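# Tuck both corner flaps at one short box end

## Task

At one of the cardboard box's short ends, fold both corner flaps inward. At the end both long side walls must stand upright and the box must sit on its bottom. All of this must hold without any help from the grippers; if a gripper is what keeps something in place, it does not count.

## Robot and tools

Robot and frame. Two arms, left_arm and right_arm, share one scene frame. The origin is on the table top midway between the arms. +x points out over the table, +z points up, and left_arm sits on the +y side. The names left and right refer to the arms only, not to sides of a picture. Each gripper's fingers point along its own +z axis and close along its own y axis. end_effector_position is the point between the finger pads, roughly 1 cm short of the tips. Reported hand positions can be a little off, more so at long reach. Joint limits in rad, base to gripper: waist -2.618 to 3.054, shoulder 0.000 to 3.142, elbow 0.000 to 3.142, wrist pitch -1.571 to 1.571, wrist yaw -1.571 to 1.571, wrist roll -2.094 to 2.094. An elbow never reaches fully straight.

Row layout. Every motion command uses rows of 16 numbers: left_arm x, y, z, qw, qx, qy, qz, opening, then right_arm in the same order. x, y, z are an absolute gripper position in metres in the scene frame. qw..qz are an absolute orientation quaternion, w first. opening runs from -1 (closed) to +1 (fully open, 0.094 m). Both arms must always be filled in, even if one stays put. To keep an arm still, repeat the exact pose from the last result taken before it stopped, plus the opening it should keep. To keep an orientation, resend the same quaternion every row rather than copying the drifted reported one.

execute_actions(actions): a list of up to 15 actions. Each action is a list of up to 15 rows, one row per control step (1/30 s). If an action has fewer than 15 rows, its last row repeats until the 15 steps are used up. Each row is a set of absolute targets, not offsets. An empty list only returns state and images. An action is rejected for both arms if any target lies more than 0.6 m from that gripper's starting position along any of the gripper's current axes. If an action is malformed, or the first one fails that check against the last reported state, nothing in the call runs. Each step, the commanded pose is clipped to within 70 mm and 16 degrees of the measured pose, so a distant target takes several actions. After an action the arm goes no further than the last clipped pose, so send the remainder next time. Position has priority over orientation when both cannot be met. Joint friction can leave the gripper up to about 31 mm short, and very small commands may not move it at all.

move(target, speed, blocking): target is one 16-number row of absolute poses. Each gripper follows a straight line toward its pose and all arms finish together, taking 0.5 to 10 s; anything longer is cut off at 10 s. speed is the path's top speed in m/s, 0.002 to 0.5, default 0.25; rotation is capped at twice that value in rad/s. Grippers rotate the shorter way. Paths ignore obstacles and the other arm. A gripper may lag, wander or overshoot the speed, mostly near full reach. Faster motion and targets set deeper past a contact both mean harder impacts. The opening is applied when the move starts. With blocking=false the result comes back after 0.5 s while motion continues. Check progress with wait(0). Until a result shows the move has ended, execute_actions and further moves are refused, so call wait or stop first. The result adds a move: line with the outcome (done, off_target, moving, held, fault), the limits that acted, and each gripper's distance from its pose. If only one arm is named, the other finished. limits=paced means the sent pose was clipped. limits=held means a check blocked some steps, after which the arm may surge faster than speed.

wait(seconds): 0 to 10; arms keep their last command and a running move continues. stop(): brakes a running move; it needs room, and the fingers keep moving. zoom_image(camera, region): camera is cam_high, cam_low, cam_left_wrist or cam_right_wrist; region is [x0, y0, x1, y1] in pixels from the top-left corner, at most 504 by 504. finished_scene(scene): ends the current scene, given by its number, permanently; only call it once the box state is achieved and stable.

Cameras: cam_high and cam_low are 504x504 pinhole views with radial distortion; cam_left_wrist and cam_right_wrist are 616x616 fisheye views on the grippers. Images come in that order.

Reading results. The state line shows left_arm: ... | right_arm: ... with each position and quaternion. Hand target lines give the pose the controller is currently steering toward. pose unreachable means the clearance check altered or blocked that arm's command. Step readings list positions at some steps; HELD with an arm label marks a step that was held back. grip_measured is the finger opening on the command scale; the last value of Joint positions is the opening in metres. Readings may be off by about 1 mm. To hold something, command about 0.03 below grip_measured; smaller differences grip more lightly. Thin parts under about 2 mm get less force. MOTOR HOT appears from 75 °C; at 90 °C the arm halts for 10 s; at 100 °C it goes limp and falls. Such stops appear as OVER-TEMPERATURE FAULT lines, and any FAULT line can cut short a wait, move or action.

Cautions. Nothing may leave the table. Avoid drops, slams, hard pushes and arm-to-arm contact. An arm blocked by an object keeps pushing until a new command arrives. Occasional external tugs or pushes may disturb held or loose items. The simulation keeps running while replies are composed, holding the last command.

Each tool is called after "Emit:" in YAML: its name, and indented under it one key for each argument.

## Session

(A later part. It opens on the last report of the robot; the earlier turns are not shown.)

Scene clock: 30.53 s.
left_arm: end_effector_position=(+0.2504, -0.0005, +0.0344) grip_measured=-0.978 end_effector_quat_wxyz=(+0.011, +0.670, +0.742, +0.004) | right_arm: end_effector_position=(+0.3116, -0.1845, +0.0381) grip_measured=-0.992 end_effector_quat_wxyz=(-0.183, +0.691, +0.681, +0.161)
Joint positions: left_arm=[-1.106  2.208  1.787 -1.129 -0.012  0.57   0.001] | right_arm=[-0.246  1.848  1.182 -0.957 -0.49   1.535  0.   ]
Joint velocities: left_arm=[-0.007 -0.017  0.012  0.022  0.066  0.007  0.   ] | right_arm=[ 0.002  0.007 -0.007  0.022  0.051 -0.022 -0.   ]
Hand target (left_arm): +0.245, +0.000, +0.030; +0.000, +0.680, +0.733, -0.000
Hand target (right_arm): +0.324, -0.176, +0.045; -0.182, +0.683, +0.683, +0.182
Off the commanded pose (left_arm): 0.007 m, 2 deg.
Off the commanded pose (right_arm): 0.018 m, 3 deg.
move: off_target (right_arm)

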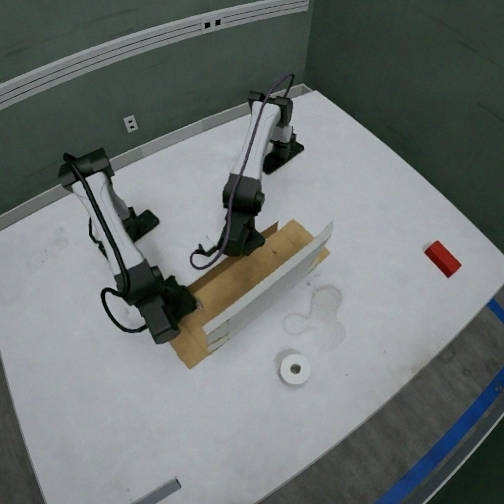

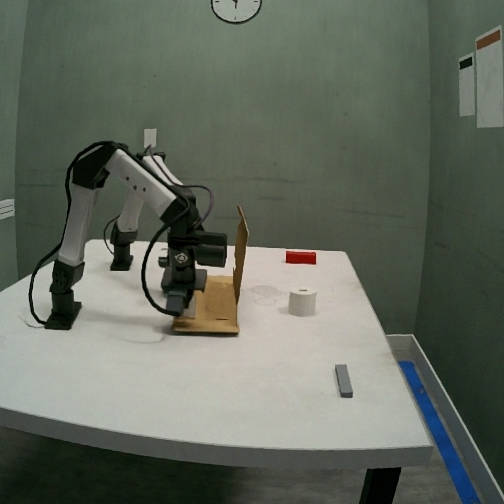

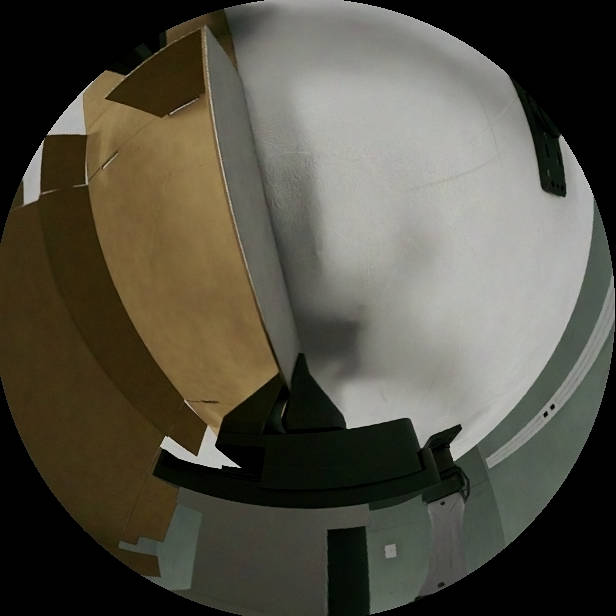

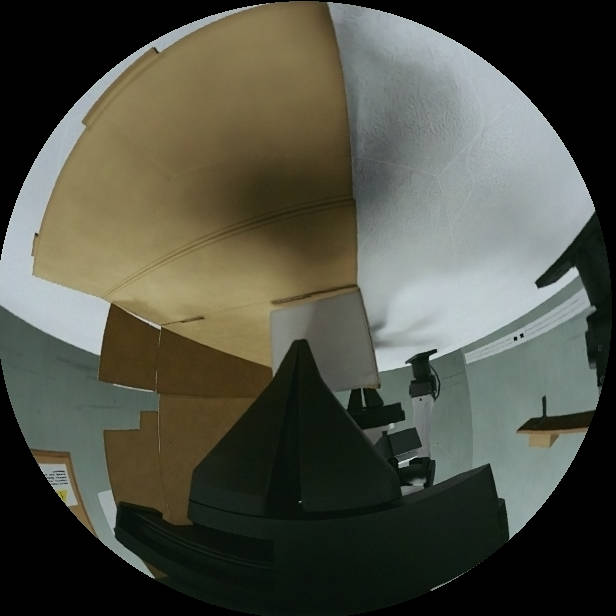

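Emit:
move:
  target: [0.245,0,0.03,0,0.68,0.733,0,-1,0.32,-0.158,0.045,-0.183,0.683,0.683,0.183,-1]
  speed: 0.05

Emit:
move:
  target: [0.245,0,0.03,0,0.68,0.733,0,-1,0.33,-0.33,0.09,-0.183,0.683,0.683,0.183,-1]

Emit:
move:
  target: [0.22,0,0.03,0,0.793,0.609,0,-1,0.42,-0.34,0.07,0,0,0.94,0.34,-1]

Emit:
move:
  target: [0.22,0,0.03,0,0.793,0.609,0,-1,0.4,-0.26,0.05,0,0,0.906,0.423,-1]

Emit:
move:
  target: [0.22,0,0.03,0,0.793,0.609,0,-1,0.305,-0.25,0.05,0,0,0.906,0.423,-1]
  speed: 0.06

Scene clock: 42.07 s.
left_arm: end_effector_position=(+0.2495, +0.0008, +0.0344) grip_measured=-0.978 end_effector_quat_wxyz=(+0.008, +0.671, +0.741, +0.005) | right_arm: end_effector_position=(+0.3177, -0.1692, +0.0376) grip_measured=-0.992 end_effector_quat_wxyz=(-0.176, +0.691, +0.682, +0.165)
Joint positions: left_arm=[-1.106  2.208  1.787 -1.135 -0.012  0.572  0.001] | right_arm=[-0.196  1.848  1.182 -0.912 -0.487  1.594  0.   ]
Joint velocities: left_arm=[-0.002 -0.007  0.002 -0.022 -0.022  0.037 -0.001] | right_arm=[-0.007 -0.002  0.007  0.022  0.081  0.051  0.   ]
Hand target (left_arm): +0.245, +0.000, +0.030; +0.000, +0.680, +0.733, +0.000
Hand target (right_arm): +0.320, -0.158, +0.045; -0.183, +0.683, +0.683, +0.182
Off the commanded pose (left_arm): 0.006 m, 2 deg.
Off the commanded pose (right_arm): 0.014 m, 2 deg.
move: off_target (right_arm)

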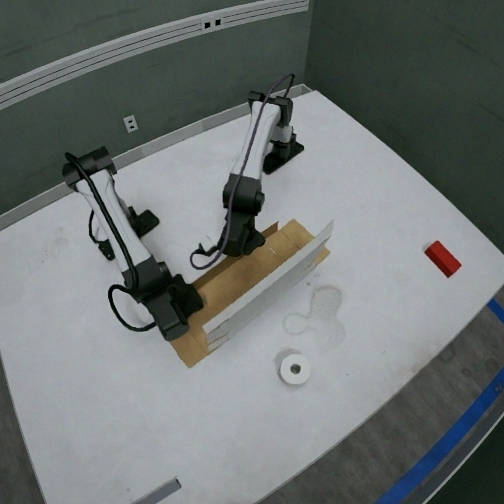

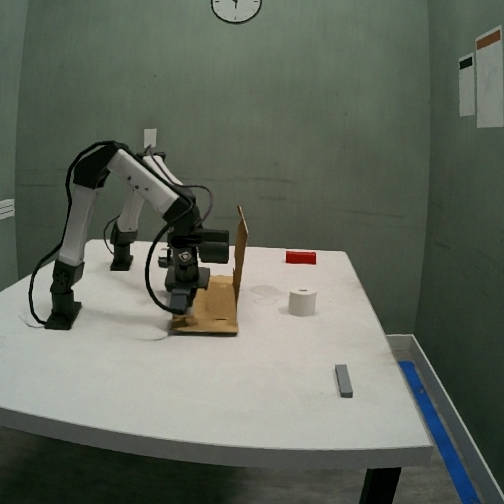

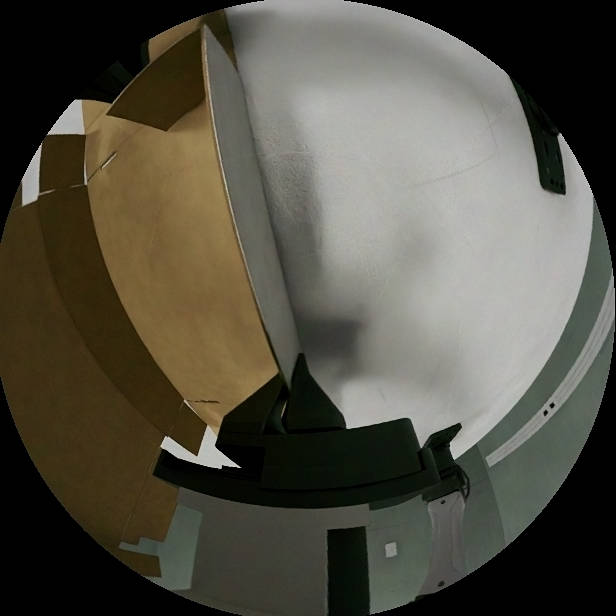

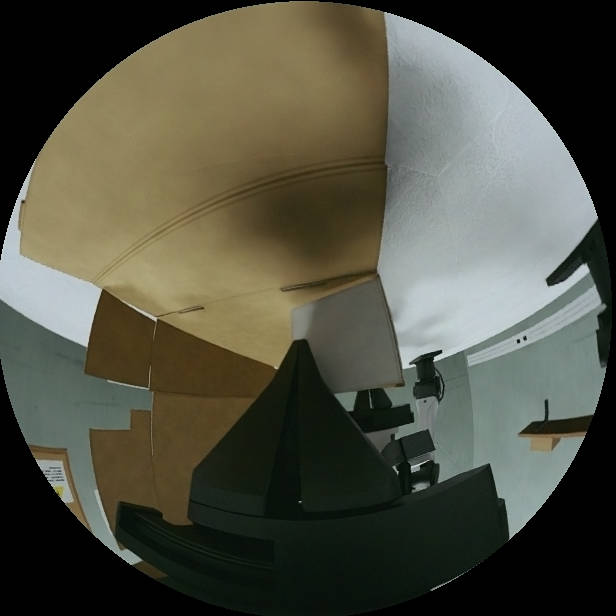

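Scene clock: 43.47 s.
left_arm: end_effector_position=(+0.2499, +0.0002, +0.0344) grip_measured=-0.978 end_effector_quat_wxyz=(+0.010, +0.673, +0.739, +0.005) | right_arm: end_effector_position=(+0.3294, -0.3268, +0.0890) grip_measured=-0.992 end_effector_quat_wxyz=(-0.189, +0.686, +0.677, +0.189)
Joint positions: left_arm=[-1.106  2.208  1.787 -1.132 -0.012  0.578  0.001] | right_arm=[-0.663  2.034  1.627 -1.419 -0.482  1.067  0.   ]
Joint velocities: left_arm=[ 0.002  0.002 -0.012 -0.037 -0.007 -0.022  0.   ] | right_arm=[ 0.002  0.002 -0.022 -0.022  0.007 -0.11   0.   ]
Hand target (left_arm): +0.245, +0.000, +0.030; +0.000, +0.680, +0.733, -0.000
Hand target (right_arm): +0.333, -0.328, +0.091; -0.187, +0.682, +0.682, +0.186
Off the commanded pose (left_arm): 0.007 m, 2 deg.
Off the commanded pose (right_arm): 0.003 m, 1 deg.
move: done

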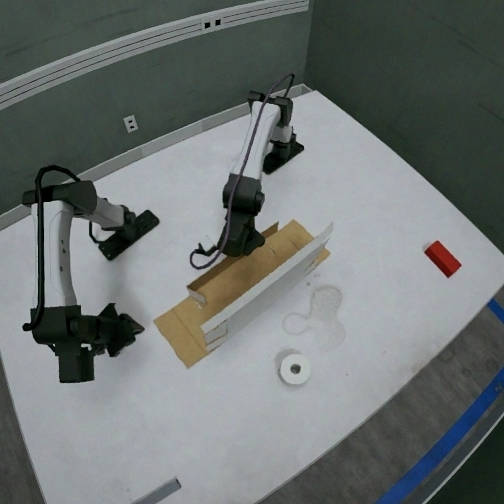

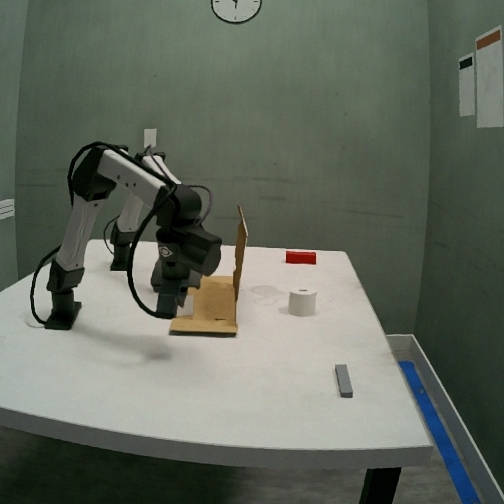

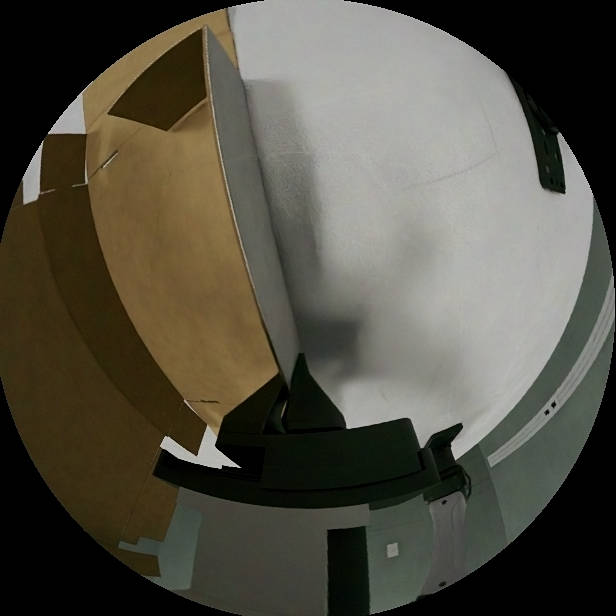

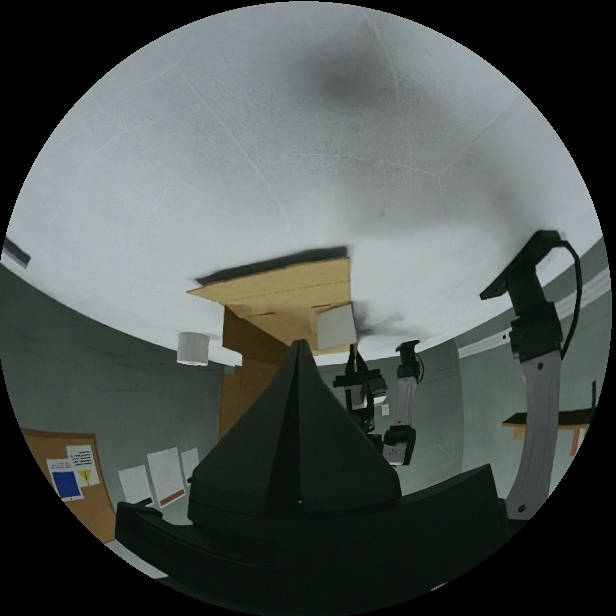

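Scene clock: 47.20 s.
left_arm: end_effector_position=(+0.2326, -0.0018, +0.0333) grip_measured=-0.979 end_effector_quat_wxyz=(+0.013, +0.783, +0.622, +0.006) | right_arm: end_effector_position=(+0.4154, -0.3419, +0.0664) grip_measured=-0.992 end_effector_quat_wxyz=(+0.018, +0.017, +0.945, +0.327)
Joint positions: left_arm=[-1.142  2.165  1.713 -1.094 -0.013  0.864  0.001] | right_arm=[-0.652  2.44   2.154 -1.564 -0.615 -0.496  0.   ]
Joint velocities: left_arm=[ 0.002 -0.012 -0.002 -0.037 -0.051 -0.051 -0.   ] | right_arm=[-0.012 -0.007 -0.002  0.051 -0.051 -0.022 -0.001]
Hand target (left_arm): +0.220, +0.000, +0.030; -0.000, +0.793, +0.609, -0.000
Hand target (right_arm): +0.420, -0.339, +0.069; +0.023, +0.008, +0.944, +0.330
Off the commanded pose (left_arm): 0.013 m, 2 deg.
Off the commanded pose (right_arm): 0.006 m, 3 deg.
joint sent to its limit (right arm) — the command would take joint 4 (wrist pitch) past its lower limit, so that joint was sent only as far as its limit.
move: off_target (left_arm, right_arm)

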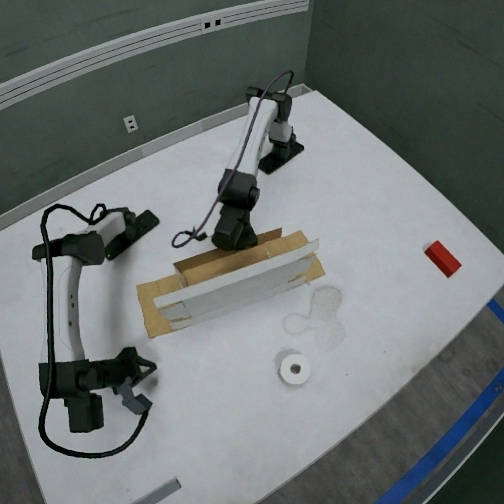

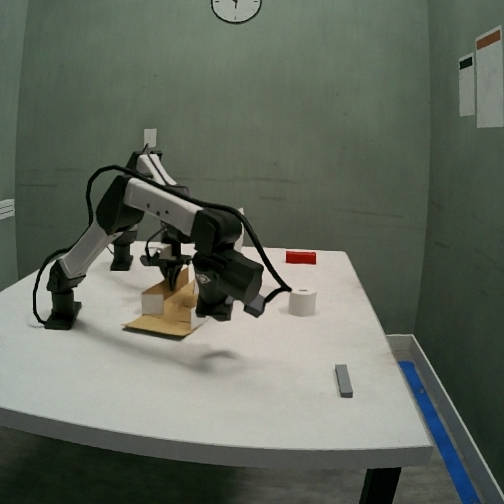

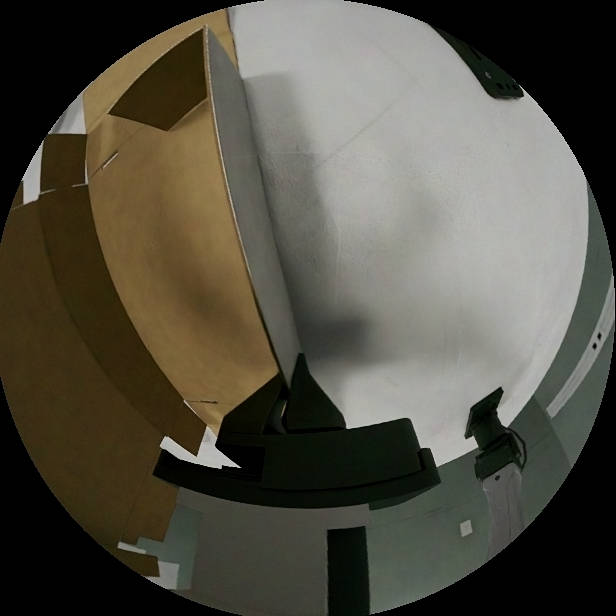

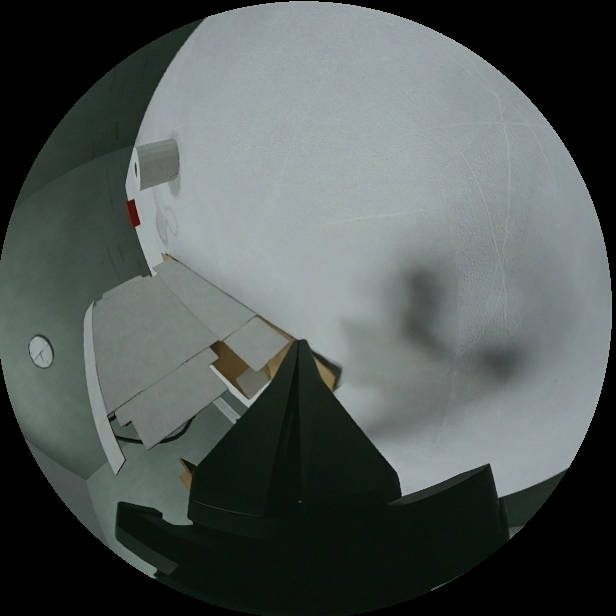

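Scene clock: 48.27 s.
left_arm: end_effector_position=(+0.2327, -0.0018, +0.0333) grip_measured=-0.979 end_effector_quat_wxyz=(+0.013, +0.783, +0.622, +0.006) | right_arm: end_effector_position=(+0.4000, -0.2610, +0.0451) grip_measured=-0.992 end_effector_quat_wxyz=(-0.008, -0.003, +0.908, +0.419)
Joint positions: left_arm=[-1.142  2.165  1.713 -1.093 -0.013  0.864  0.001] | right_arm=[-0.538  2.39   1.873 -1.44  -0.796 -0.499  0.   ]
Joint velocities: left_arm=[-0.002 -0.002 -0.002 -0.081 -0.022  0.022 -0.   ] | right_arm=[ 0.017 -0.012  0.002 -0.037 -0.051 -0.037 -0.001]
Hand target (left_arm): +0.220, +0.000, +0.030; -0.000, +0.793, +0.609, -0.000
Hand target (right_arm): +0.399, -0.260, +0.050; -0.002, -0.001, +0.907, +0.422
Off the commanded pose (left_arm): 0.013 m, 2 deg.
Off the commanded pose (right_arm): 0.005 m, 1 deg.
move: off_target (left_arm)

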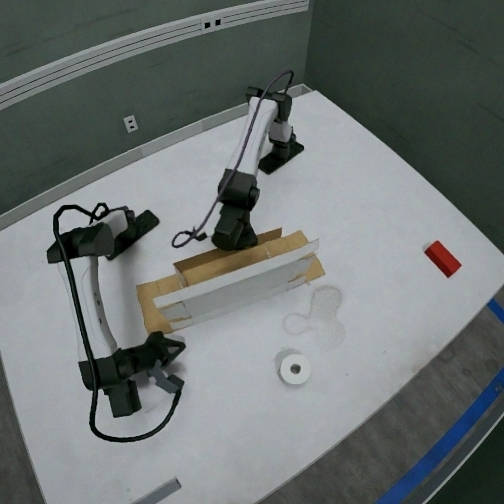

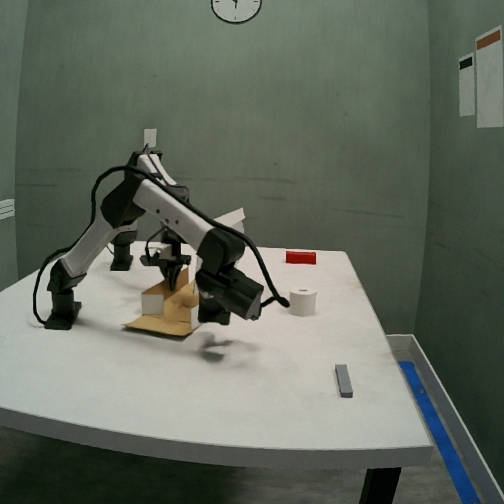

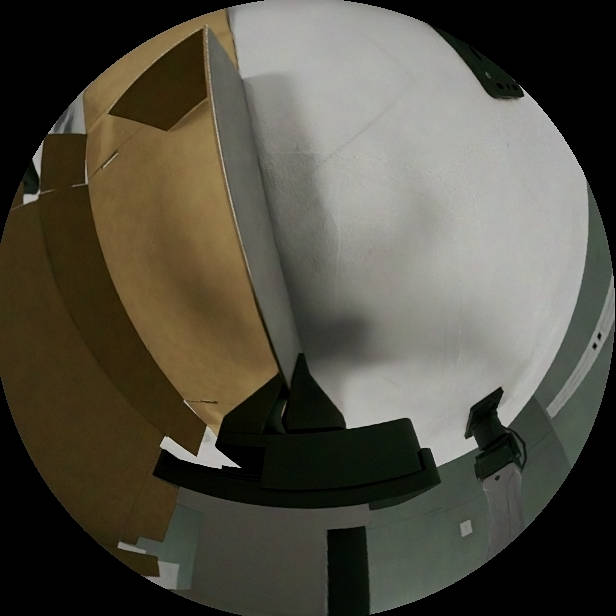

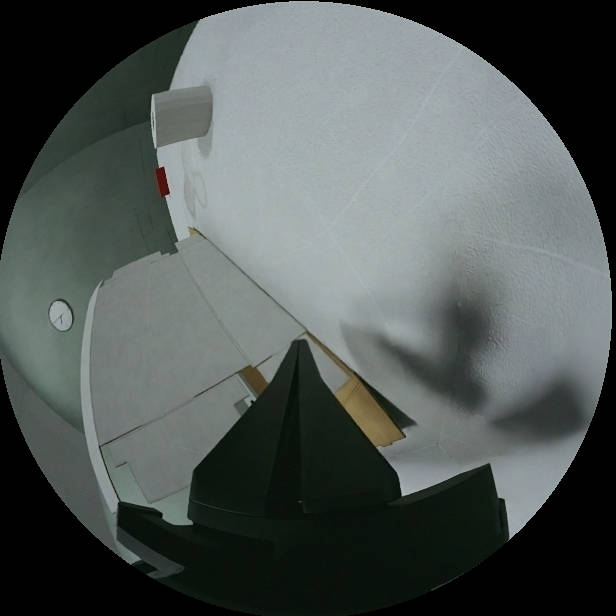

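Scene clock: 50.13 s.
left_arm: end_effector_position=(+0.2281, -0.0031, +0.0333) grip_measured=-0.979 end_effector_quat_wxyz=(+0.009, +0.796, +0.605, +0.005) | right_arm: end_effector_position=(+0.3155, -0.2523, +0.0477) grip_measured=-0.992 end_effector_quat_wxyz=(+0.010, -0.003, +0.906, +0.423)
Joint positions: left_arm=[-1.151  2.165  1.713 -1.1   -0.011  0.898  0.001] | right_arm=[-0.602  2.074  1.344 -1.251 -0.795 -0.575  0.   ]
Joint velocities: left_arm=[ 0.002 -0.012  0.002  0.022 -0.022 -0.066 -0.   ] | right_arm=[-0.007  0.007 -0.002 -0.081  0.022 -0.066  0.001]
Hand target (left_arm): +0.220, +0.000, +0.030; -0.001, +0.793, +0.609, -0.000
Hand target (right_arm): +0.305, -0.251, +0.051; -0.000, -0.000, +0.906, +0.424
Off the commanded pose (left_arm): 0.009 m, 1 deg.
Off the commanded pose (right_arm): 0.011 m, 1 deg.
move: off_target (right_arm)

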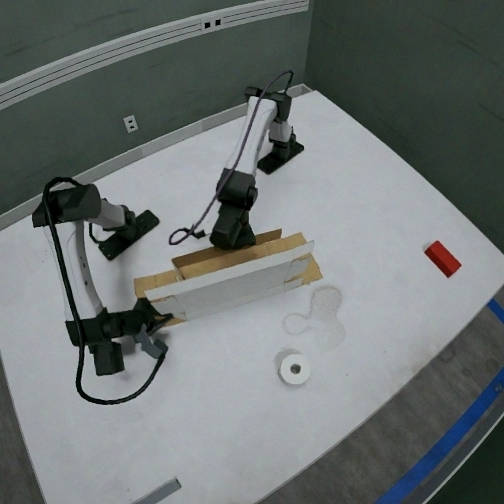

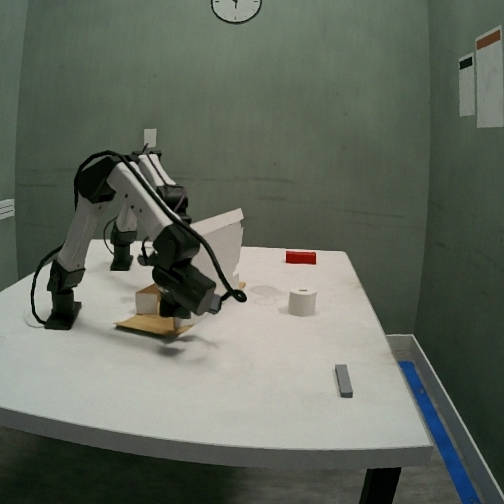

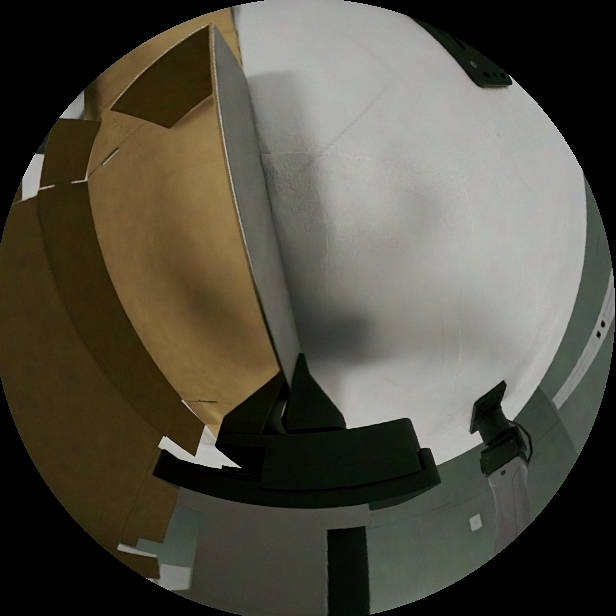

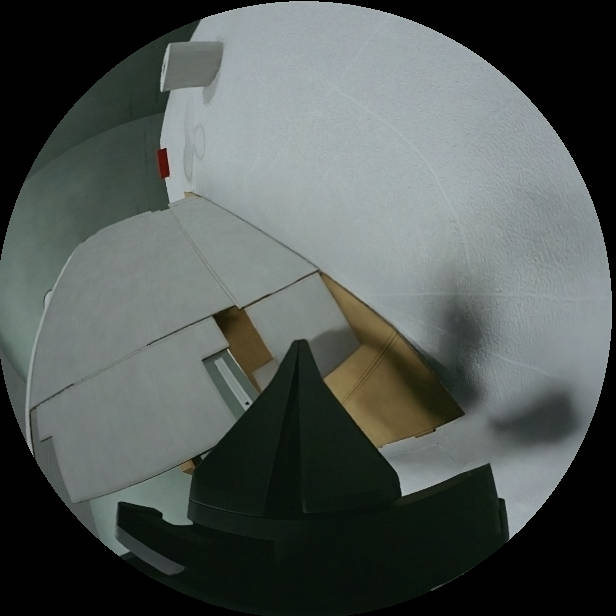

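Emit:
move:
  target: [0.22,0,0.03,0,0.793,0.609,0,-1,0.29,-0.24,0.05,0,0,0.906,0.423,-1]
  speed: 0.05

Emit:
move:
  target: [0.22,0,0.03,0,0.793,0.609,0,-1,0.32,-0.33,0.07,0,0,0.906,0.423,-1]

Emit:
move:
  target: [0.22,0.02,0.03,0,0.793,0.609,0,-1,0.31,-0.29,0.06,-0.022,0.769,0.499,0.4,-1]
  speed: 0.4

Emit:
move:
  target: [0.22,0.02,0.03,0,0.793,0.609,0,-1,0.305,-0.18,0.055,-0.022,0.769,0.499,0.4,-1]
  speed: 0.06

Scene clock: 60.90 s.
left_arm: end_effector_position=(+0.2281, -0.0031, +0.0333) grip_measured=-0.979 end_effector_quat_wxyz=(+0.009, +0.797, +0.604, +0.005) | right_arm: end_effector_position=(+0.2995, -0.2458, +0.0473) grip_measured=-0.992 end_effector_quat_wxyz=(+0.012, -0.004, +0.907, +0.421)
Joint positions: left_arm=[-1.151  2.165  1.713 -1.1   -0.011  0.9    0.001] | right_arm=[-0.602  2.013  1.25  -1.211 -0.793 -0.572  0.   ]
Joint velocities: left_arm=[ 0.022  0.022 -0.002 -0.051 -0.007 -0.007 -0.001] | right_arm=[-0.017 -0.007  0.002  0.037 -0.007 -0.022  0.001]
Hand target (left_arm): +0.220, +0.000, +0.030; -0.000, +0.793, +0.609, +0.000
Hand target (right_arm): +0.290, -0.241, +0.050; -0.000, -0.000, +0.906, +0.423
Off the commanded pose (left_arm): 0.009 m, 1 deg.
Off the commanded pose (right_arm): 0.011 m, 1 deg.
move: off_target (right_arm)

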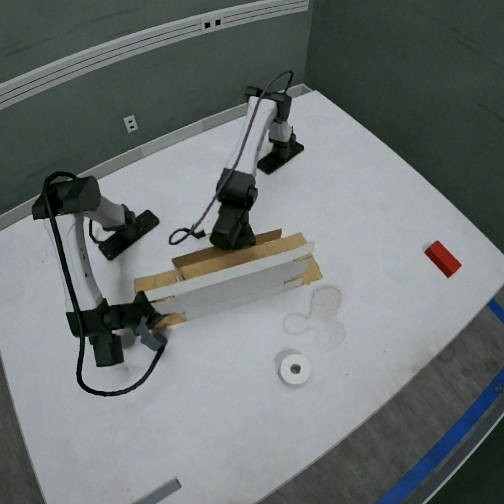

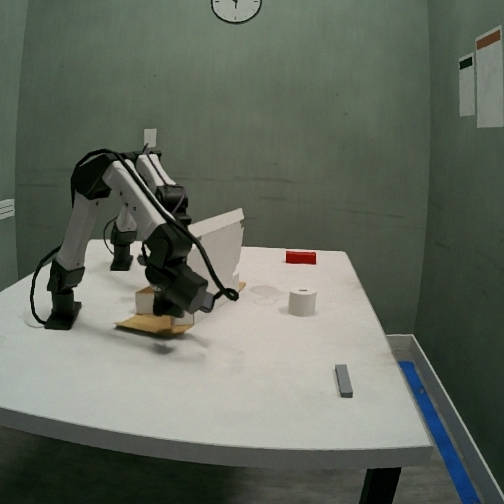

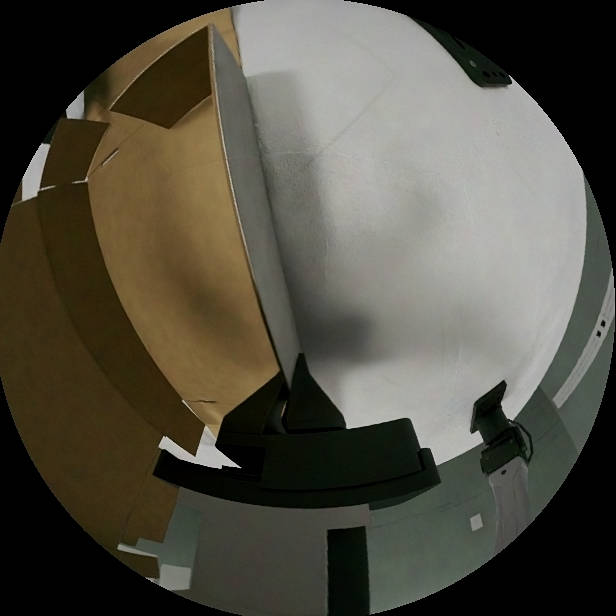

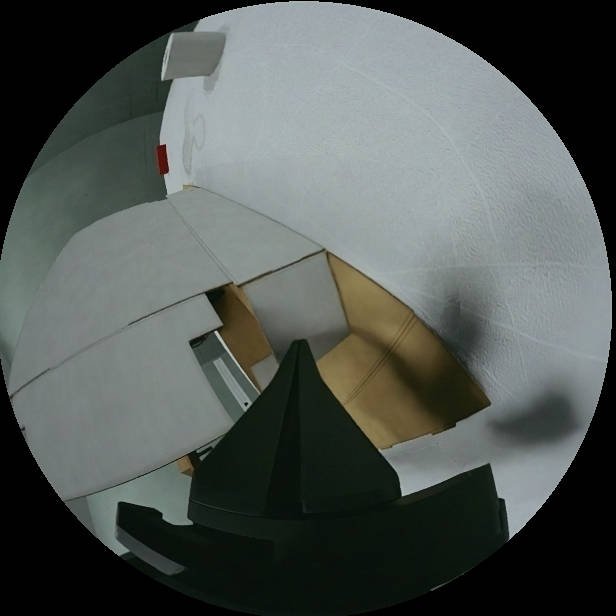

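Scene clock: 61.97 s.
left_arm: end_effector_position=(+0.2280, -0.0035, +0.0333) grip_measured=-0.979 end_effector_quat_wxyz=(+0.010, +0.796, +0.606, +0.004) | right_arm: end_effector_position=(+0.3192, -0.3277, +0.0692) grip_measured=-0.992 end_effector_quat_wxyz=(+0.007, +0.008, +0.906, +0.424)
Joint positions: left_arm=[-1.151  2.165  1.713 -1.099 -0.009  0.896  0.001] | right_arm=[-0.784  2.219  1.648 -1.559 -0.713 -0.771  0.   ]
Joint velocities: left_arm=[-0.002  0.012 -0.002 -0.022 -0.022 -0.081 -0.001] | right_arm=[-0.012  0.022 -0.012  0.066 -0.051 -0.066 -0.   ]
Hand target (left_arm): +0.220, +0.000, +0.030; -0.000, +0.793, +0.609, -0.000
Hand target (right_arm): +0.322, -0.329, +0.070; +0.005, +0.002, +0.907, +0.421
Off the commanded pose (left_arm): 0.009 m, 1 deg.
Off the commanded pose (right_arm): 0.003 m, 1 deg.
joint sent to its limit (right arm) — the command would take joint 4 (wrist pitch) past its lower limit, so that joint was sent only as far as its limit.
move: done

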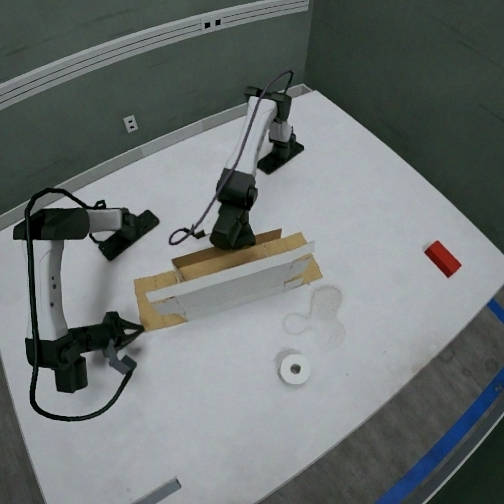

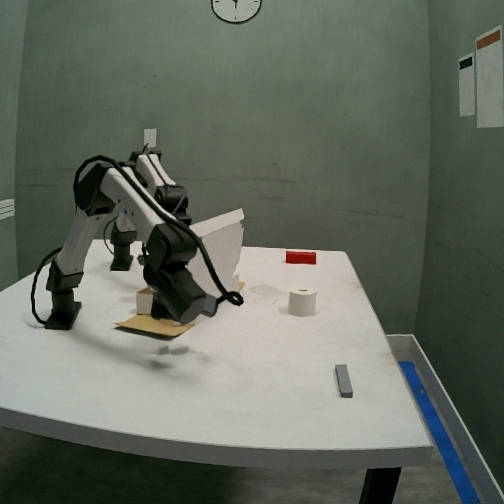

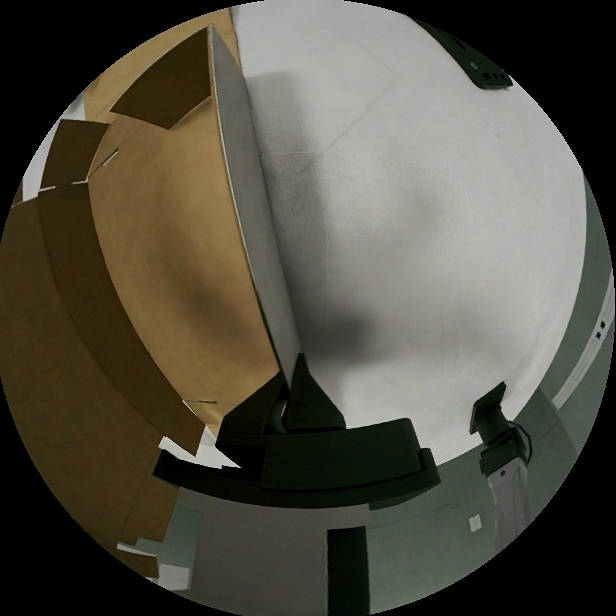

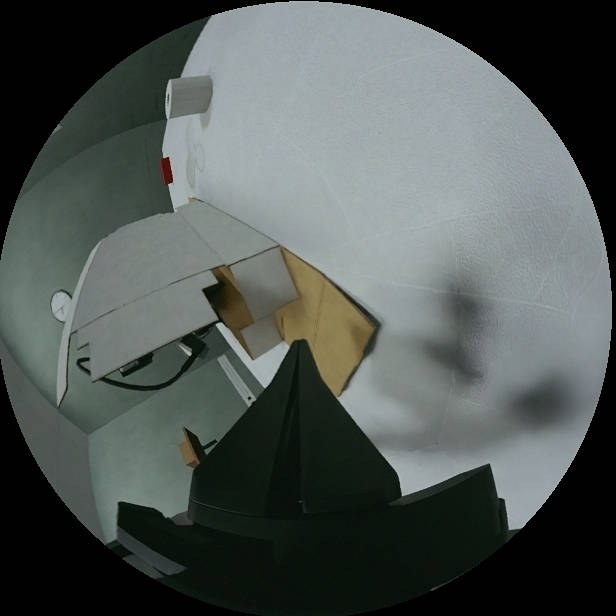

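Scene clock: 64.97 s.
left_arm: end_effector_position=(+0.2235, +0.0091, +0.0329) grip_measured=-0.979 end_effector_quat_wxyz=(+0.014, +0.796, +0.604, +0.004) | right_arm: end_effector_position=(+0.3117, -0.2937, +0.0574) grip_measured=-0.992 end_effector_quat_wxyz=(-0.027, +0.771, +0.494, +0.402)
Joint positions: left_arm=[-1.142  2.107  1.619 -1.054 -0.009  0.908  0.001] | right_arm=[-0.708  1.485  0.678 -0.333 -0.732  1.668  0.   ]
Joint velocities: left_arm=[-0.002  0.007 -0.007 -0.007  0.095  0.007  0.   ] | right_arm=[ 0.002  0.012 -0.022 -0.051 -0.007  0.007 -0.001]
Hand target (left_arm): +0.220, +0.020, +0.030; -0.000, +0.793, +0.609, +0.000
Hand target (right_arm): +0.309, -0.290, +0.057; -0.022, +0.770, +0.496, +0.402
Off the commanded pose (left_arm): 0.012 m, 2 deg.
Off the commanded pose (right_arm): 0.005 m, 1 deg.
move: off_target (left_arm)

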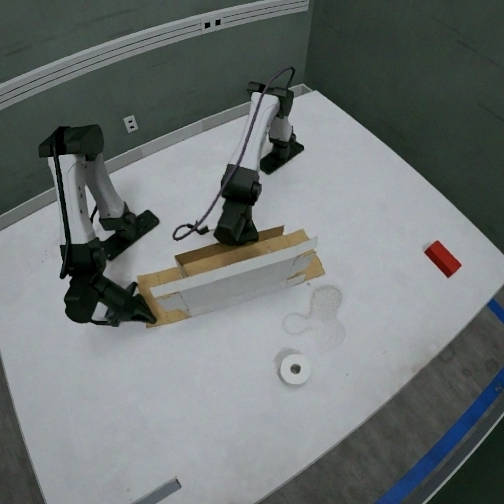

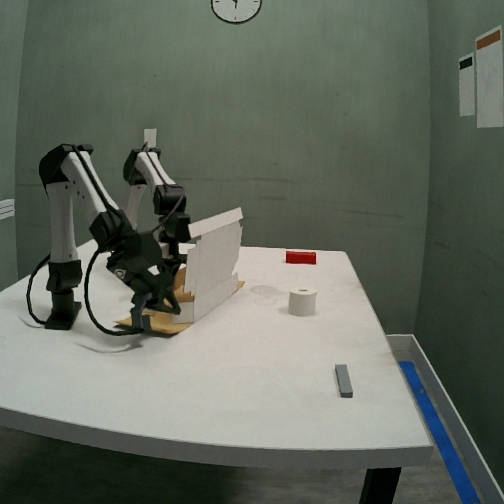

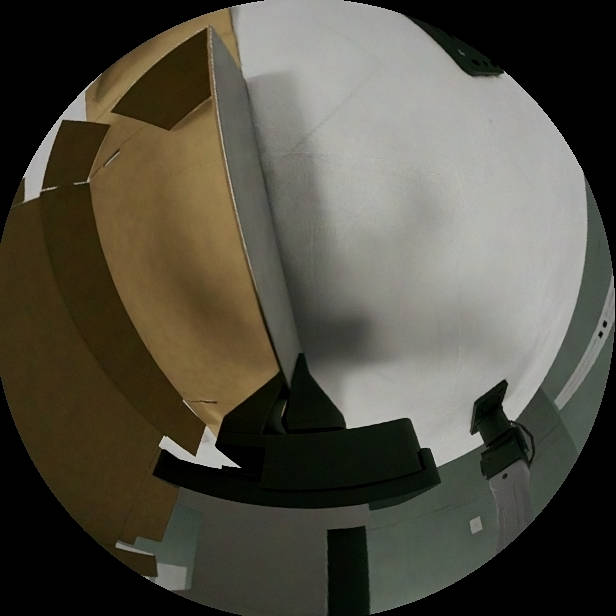

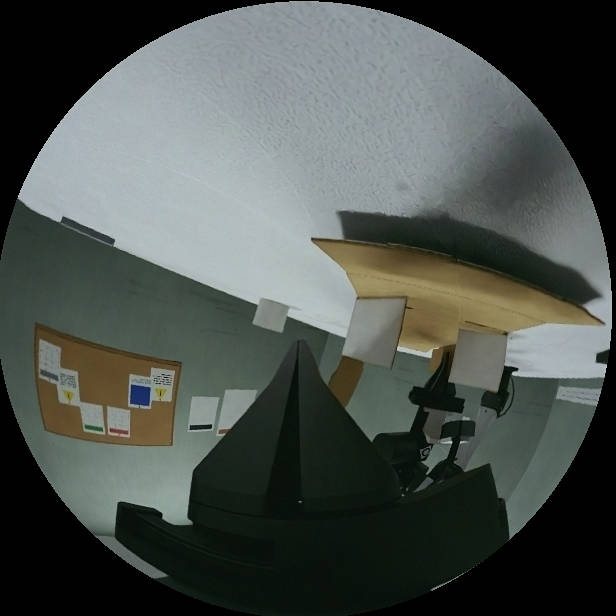

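Scene clock: 67.13 s.
left_arm: end_effector_position=(+0.2235, +0.0128, +0.0328) grip_measured=-0.979 end_effector_quat_wxyz=(+0.009, +0.795, +0.607, +0.005) | right_arm: end_effector_position=(+0.3081, -0.1841, +0.0571) grip_measured=-0.992 end_effector_quat_wxyz=(-0.022, +0.760, +0.514, +0.398)
Joint positions: left_arm=[-1.137  2.107  1.619 -1.066 -0.01   0.907  0.001] | right_arm=[-0.239  1.305  0.49  -0.062 -0.477  2.097  0.   ]
Joint velocities: left_arm=[ 0.012 -0.002 -0.012 -0.007 -0.007 -0.081 -0.   ] | right_arm=[ 0.002 -0.002 -0.007 -0.051 -0.022  0.037  0.   ]
Hand target (left_arm): +0.220, +0.020, +0.030; +0.000, +0.793, +0.609, +0.000
Hand target (right_arm): +0.303, -0.183, +0.054; -0.022, +0.762, +0.513, +0.395
Off the commanded pose (left_arm): 0.009 m, 1 deg.
Off the commanded pose (right_arm): 0.006 m, 2 deg.
joint sent to its limit (right arm) — the command would take joint 6 (wrist roll) past its upper limit, so that joint was sent only as far as its limit.
move: done

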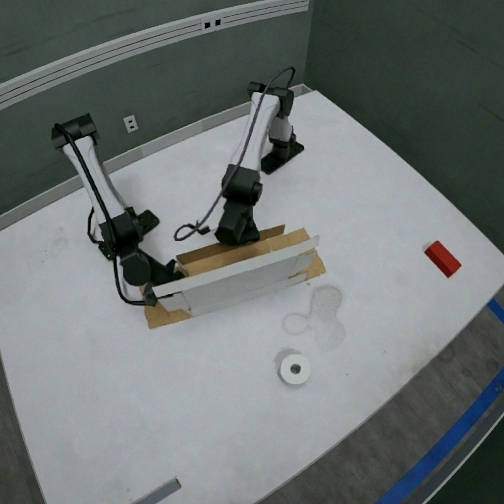

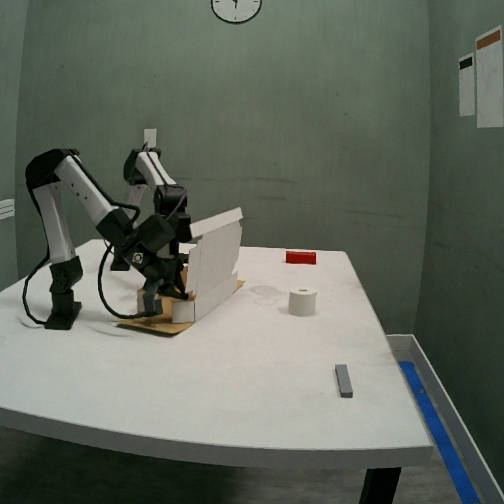

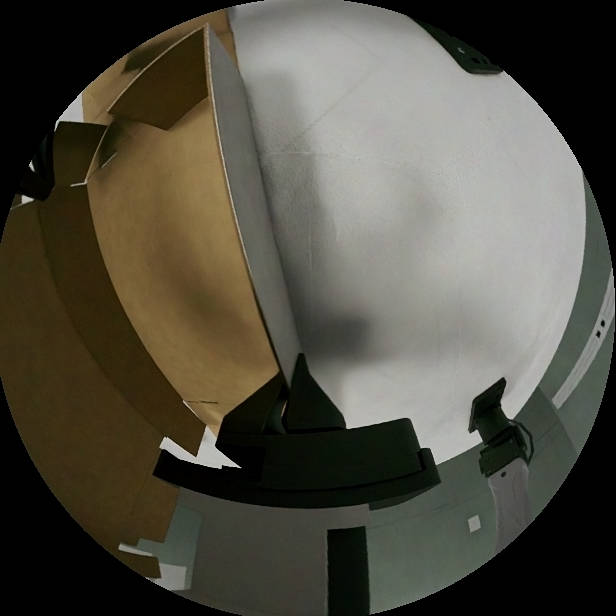

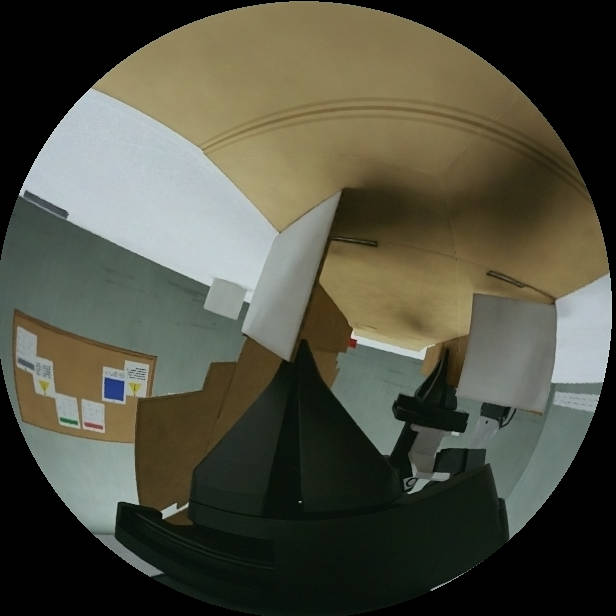

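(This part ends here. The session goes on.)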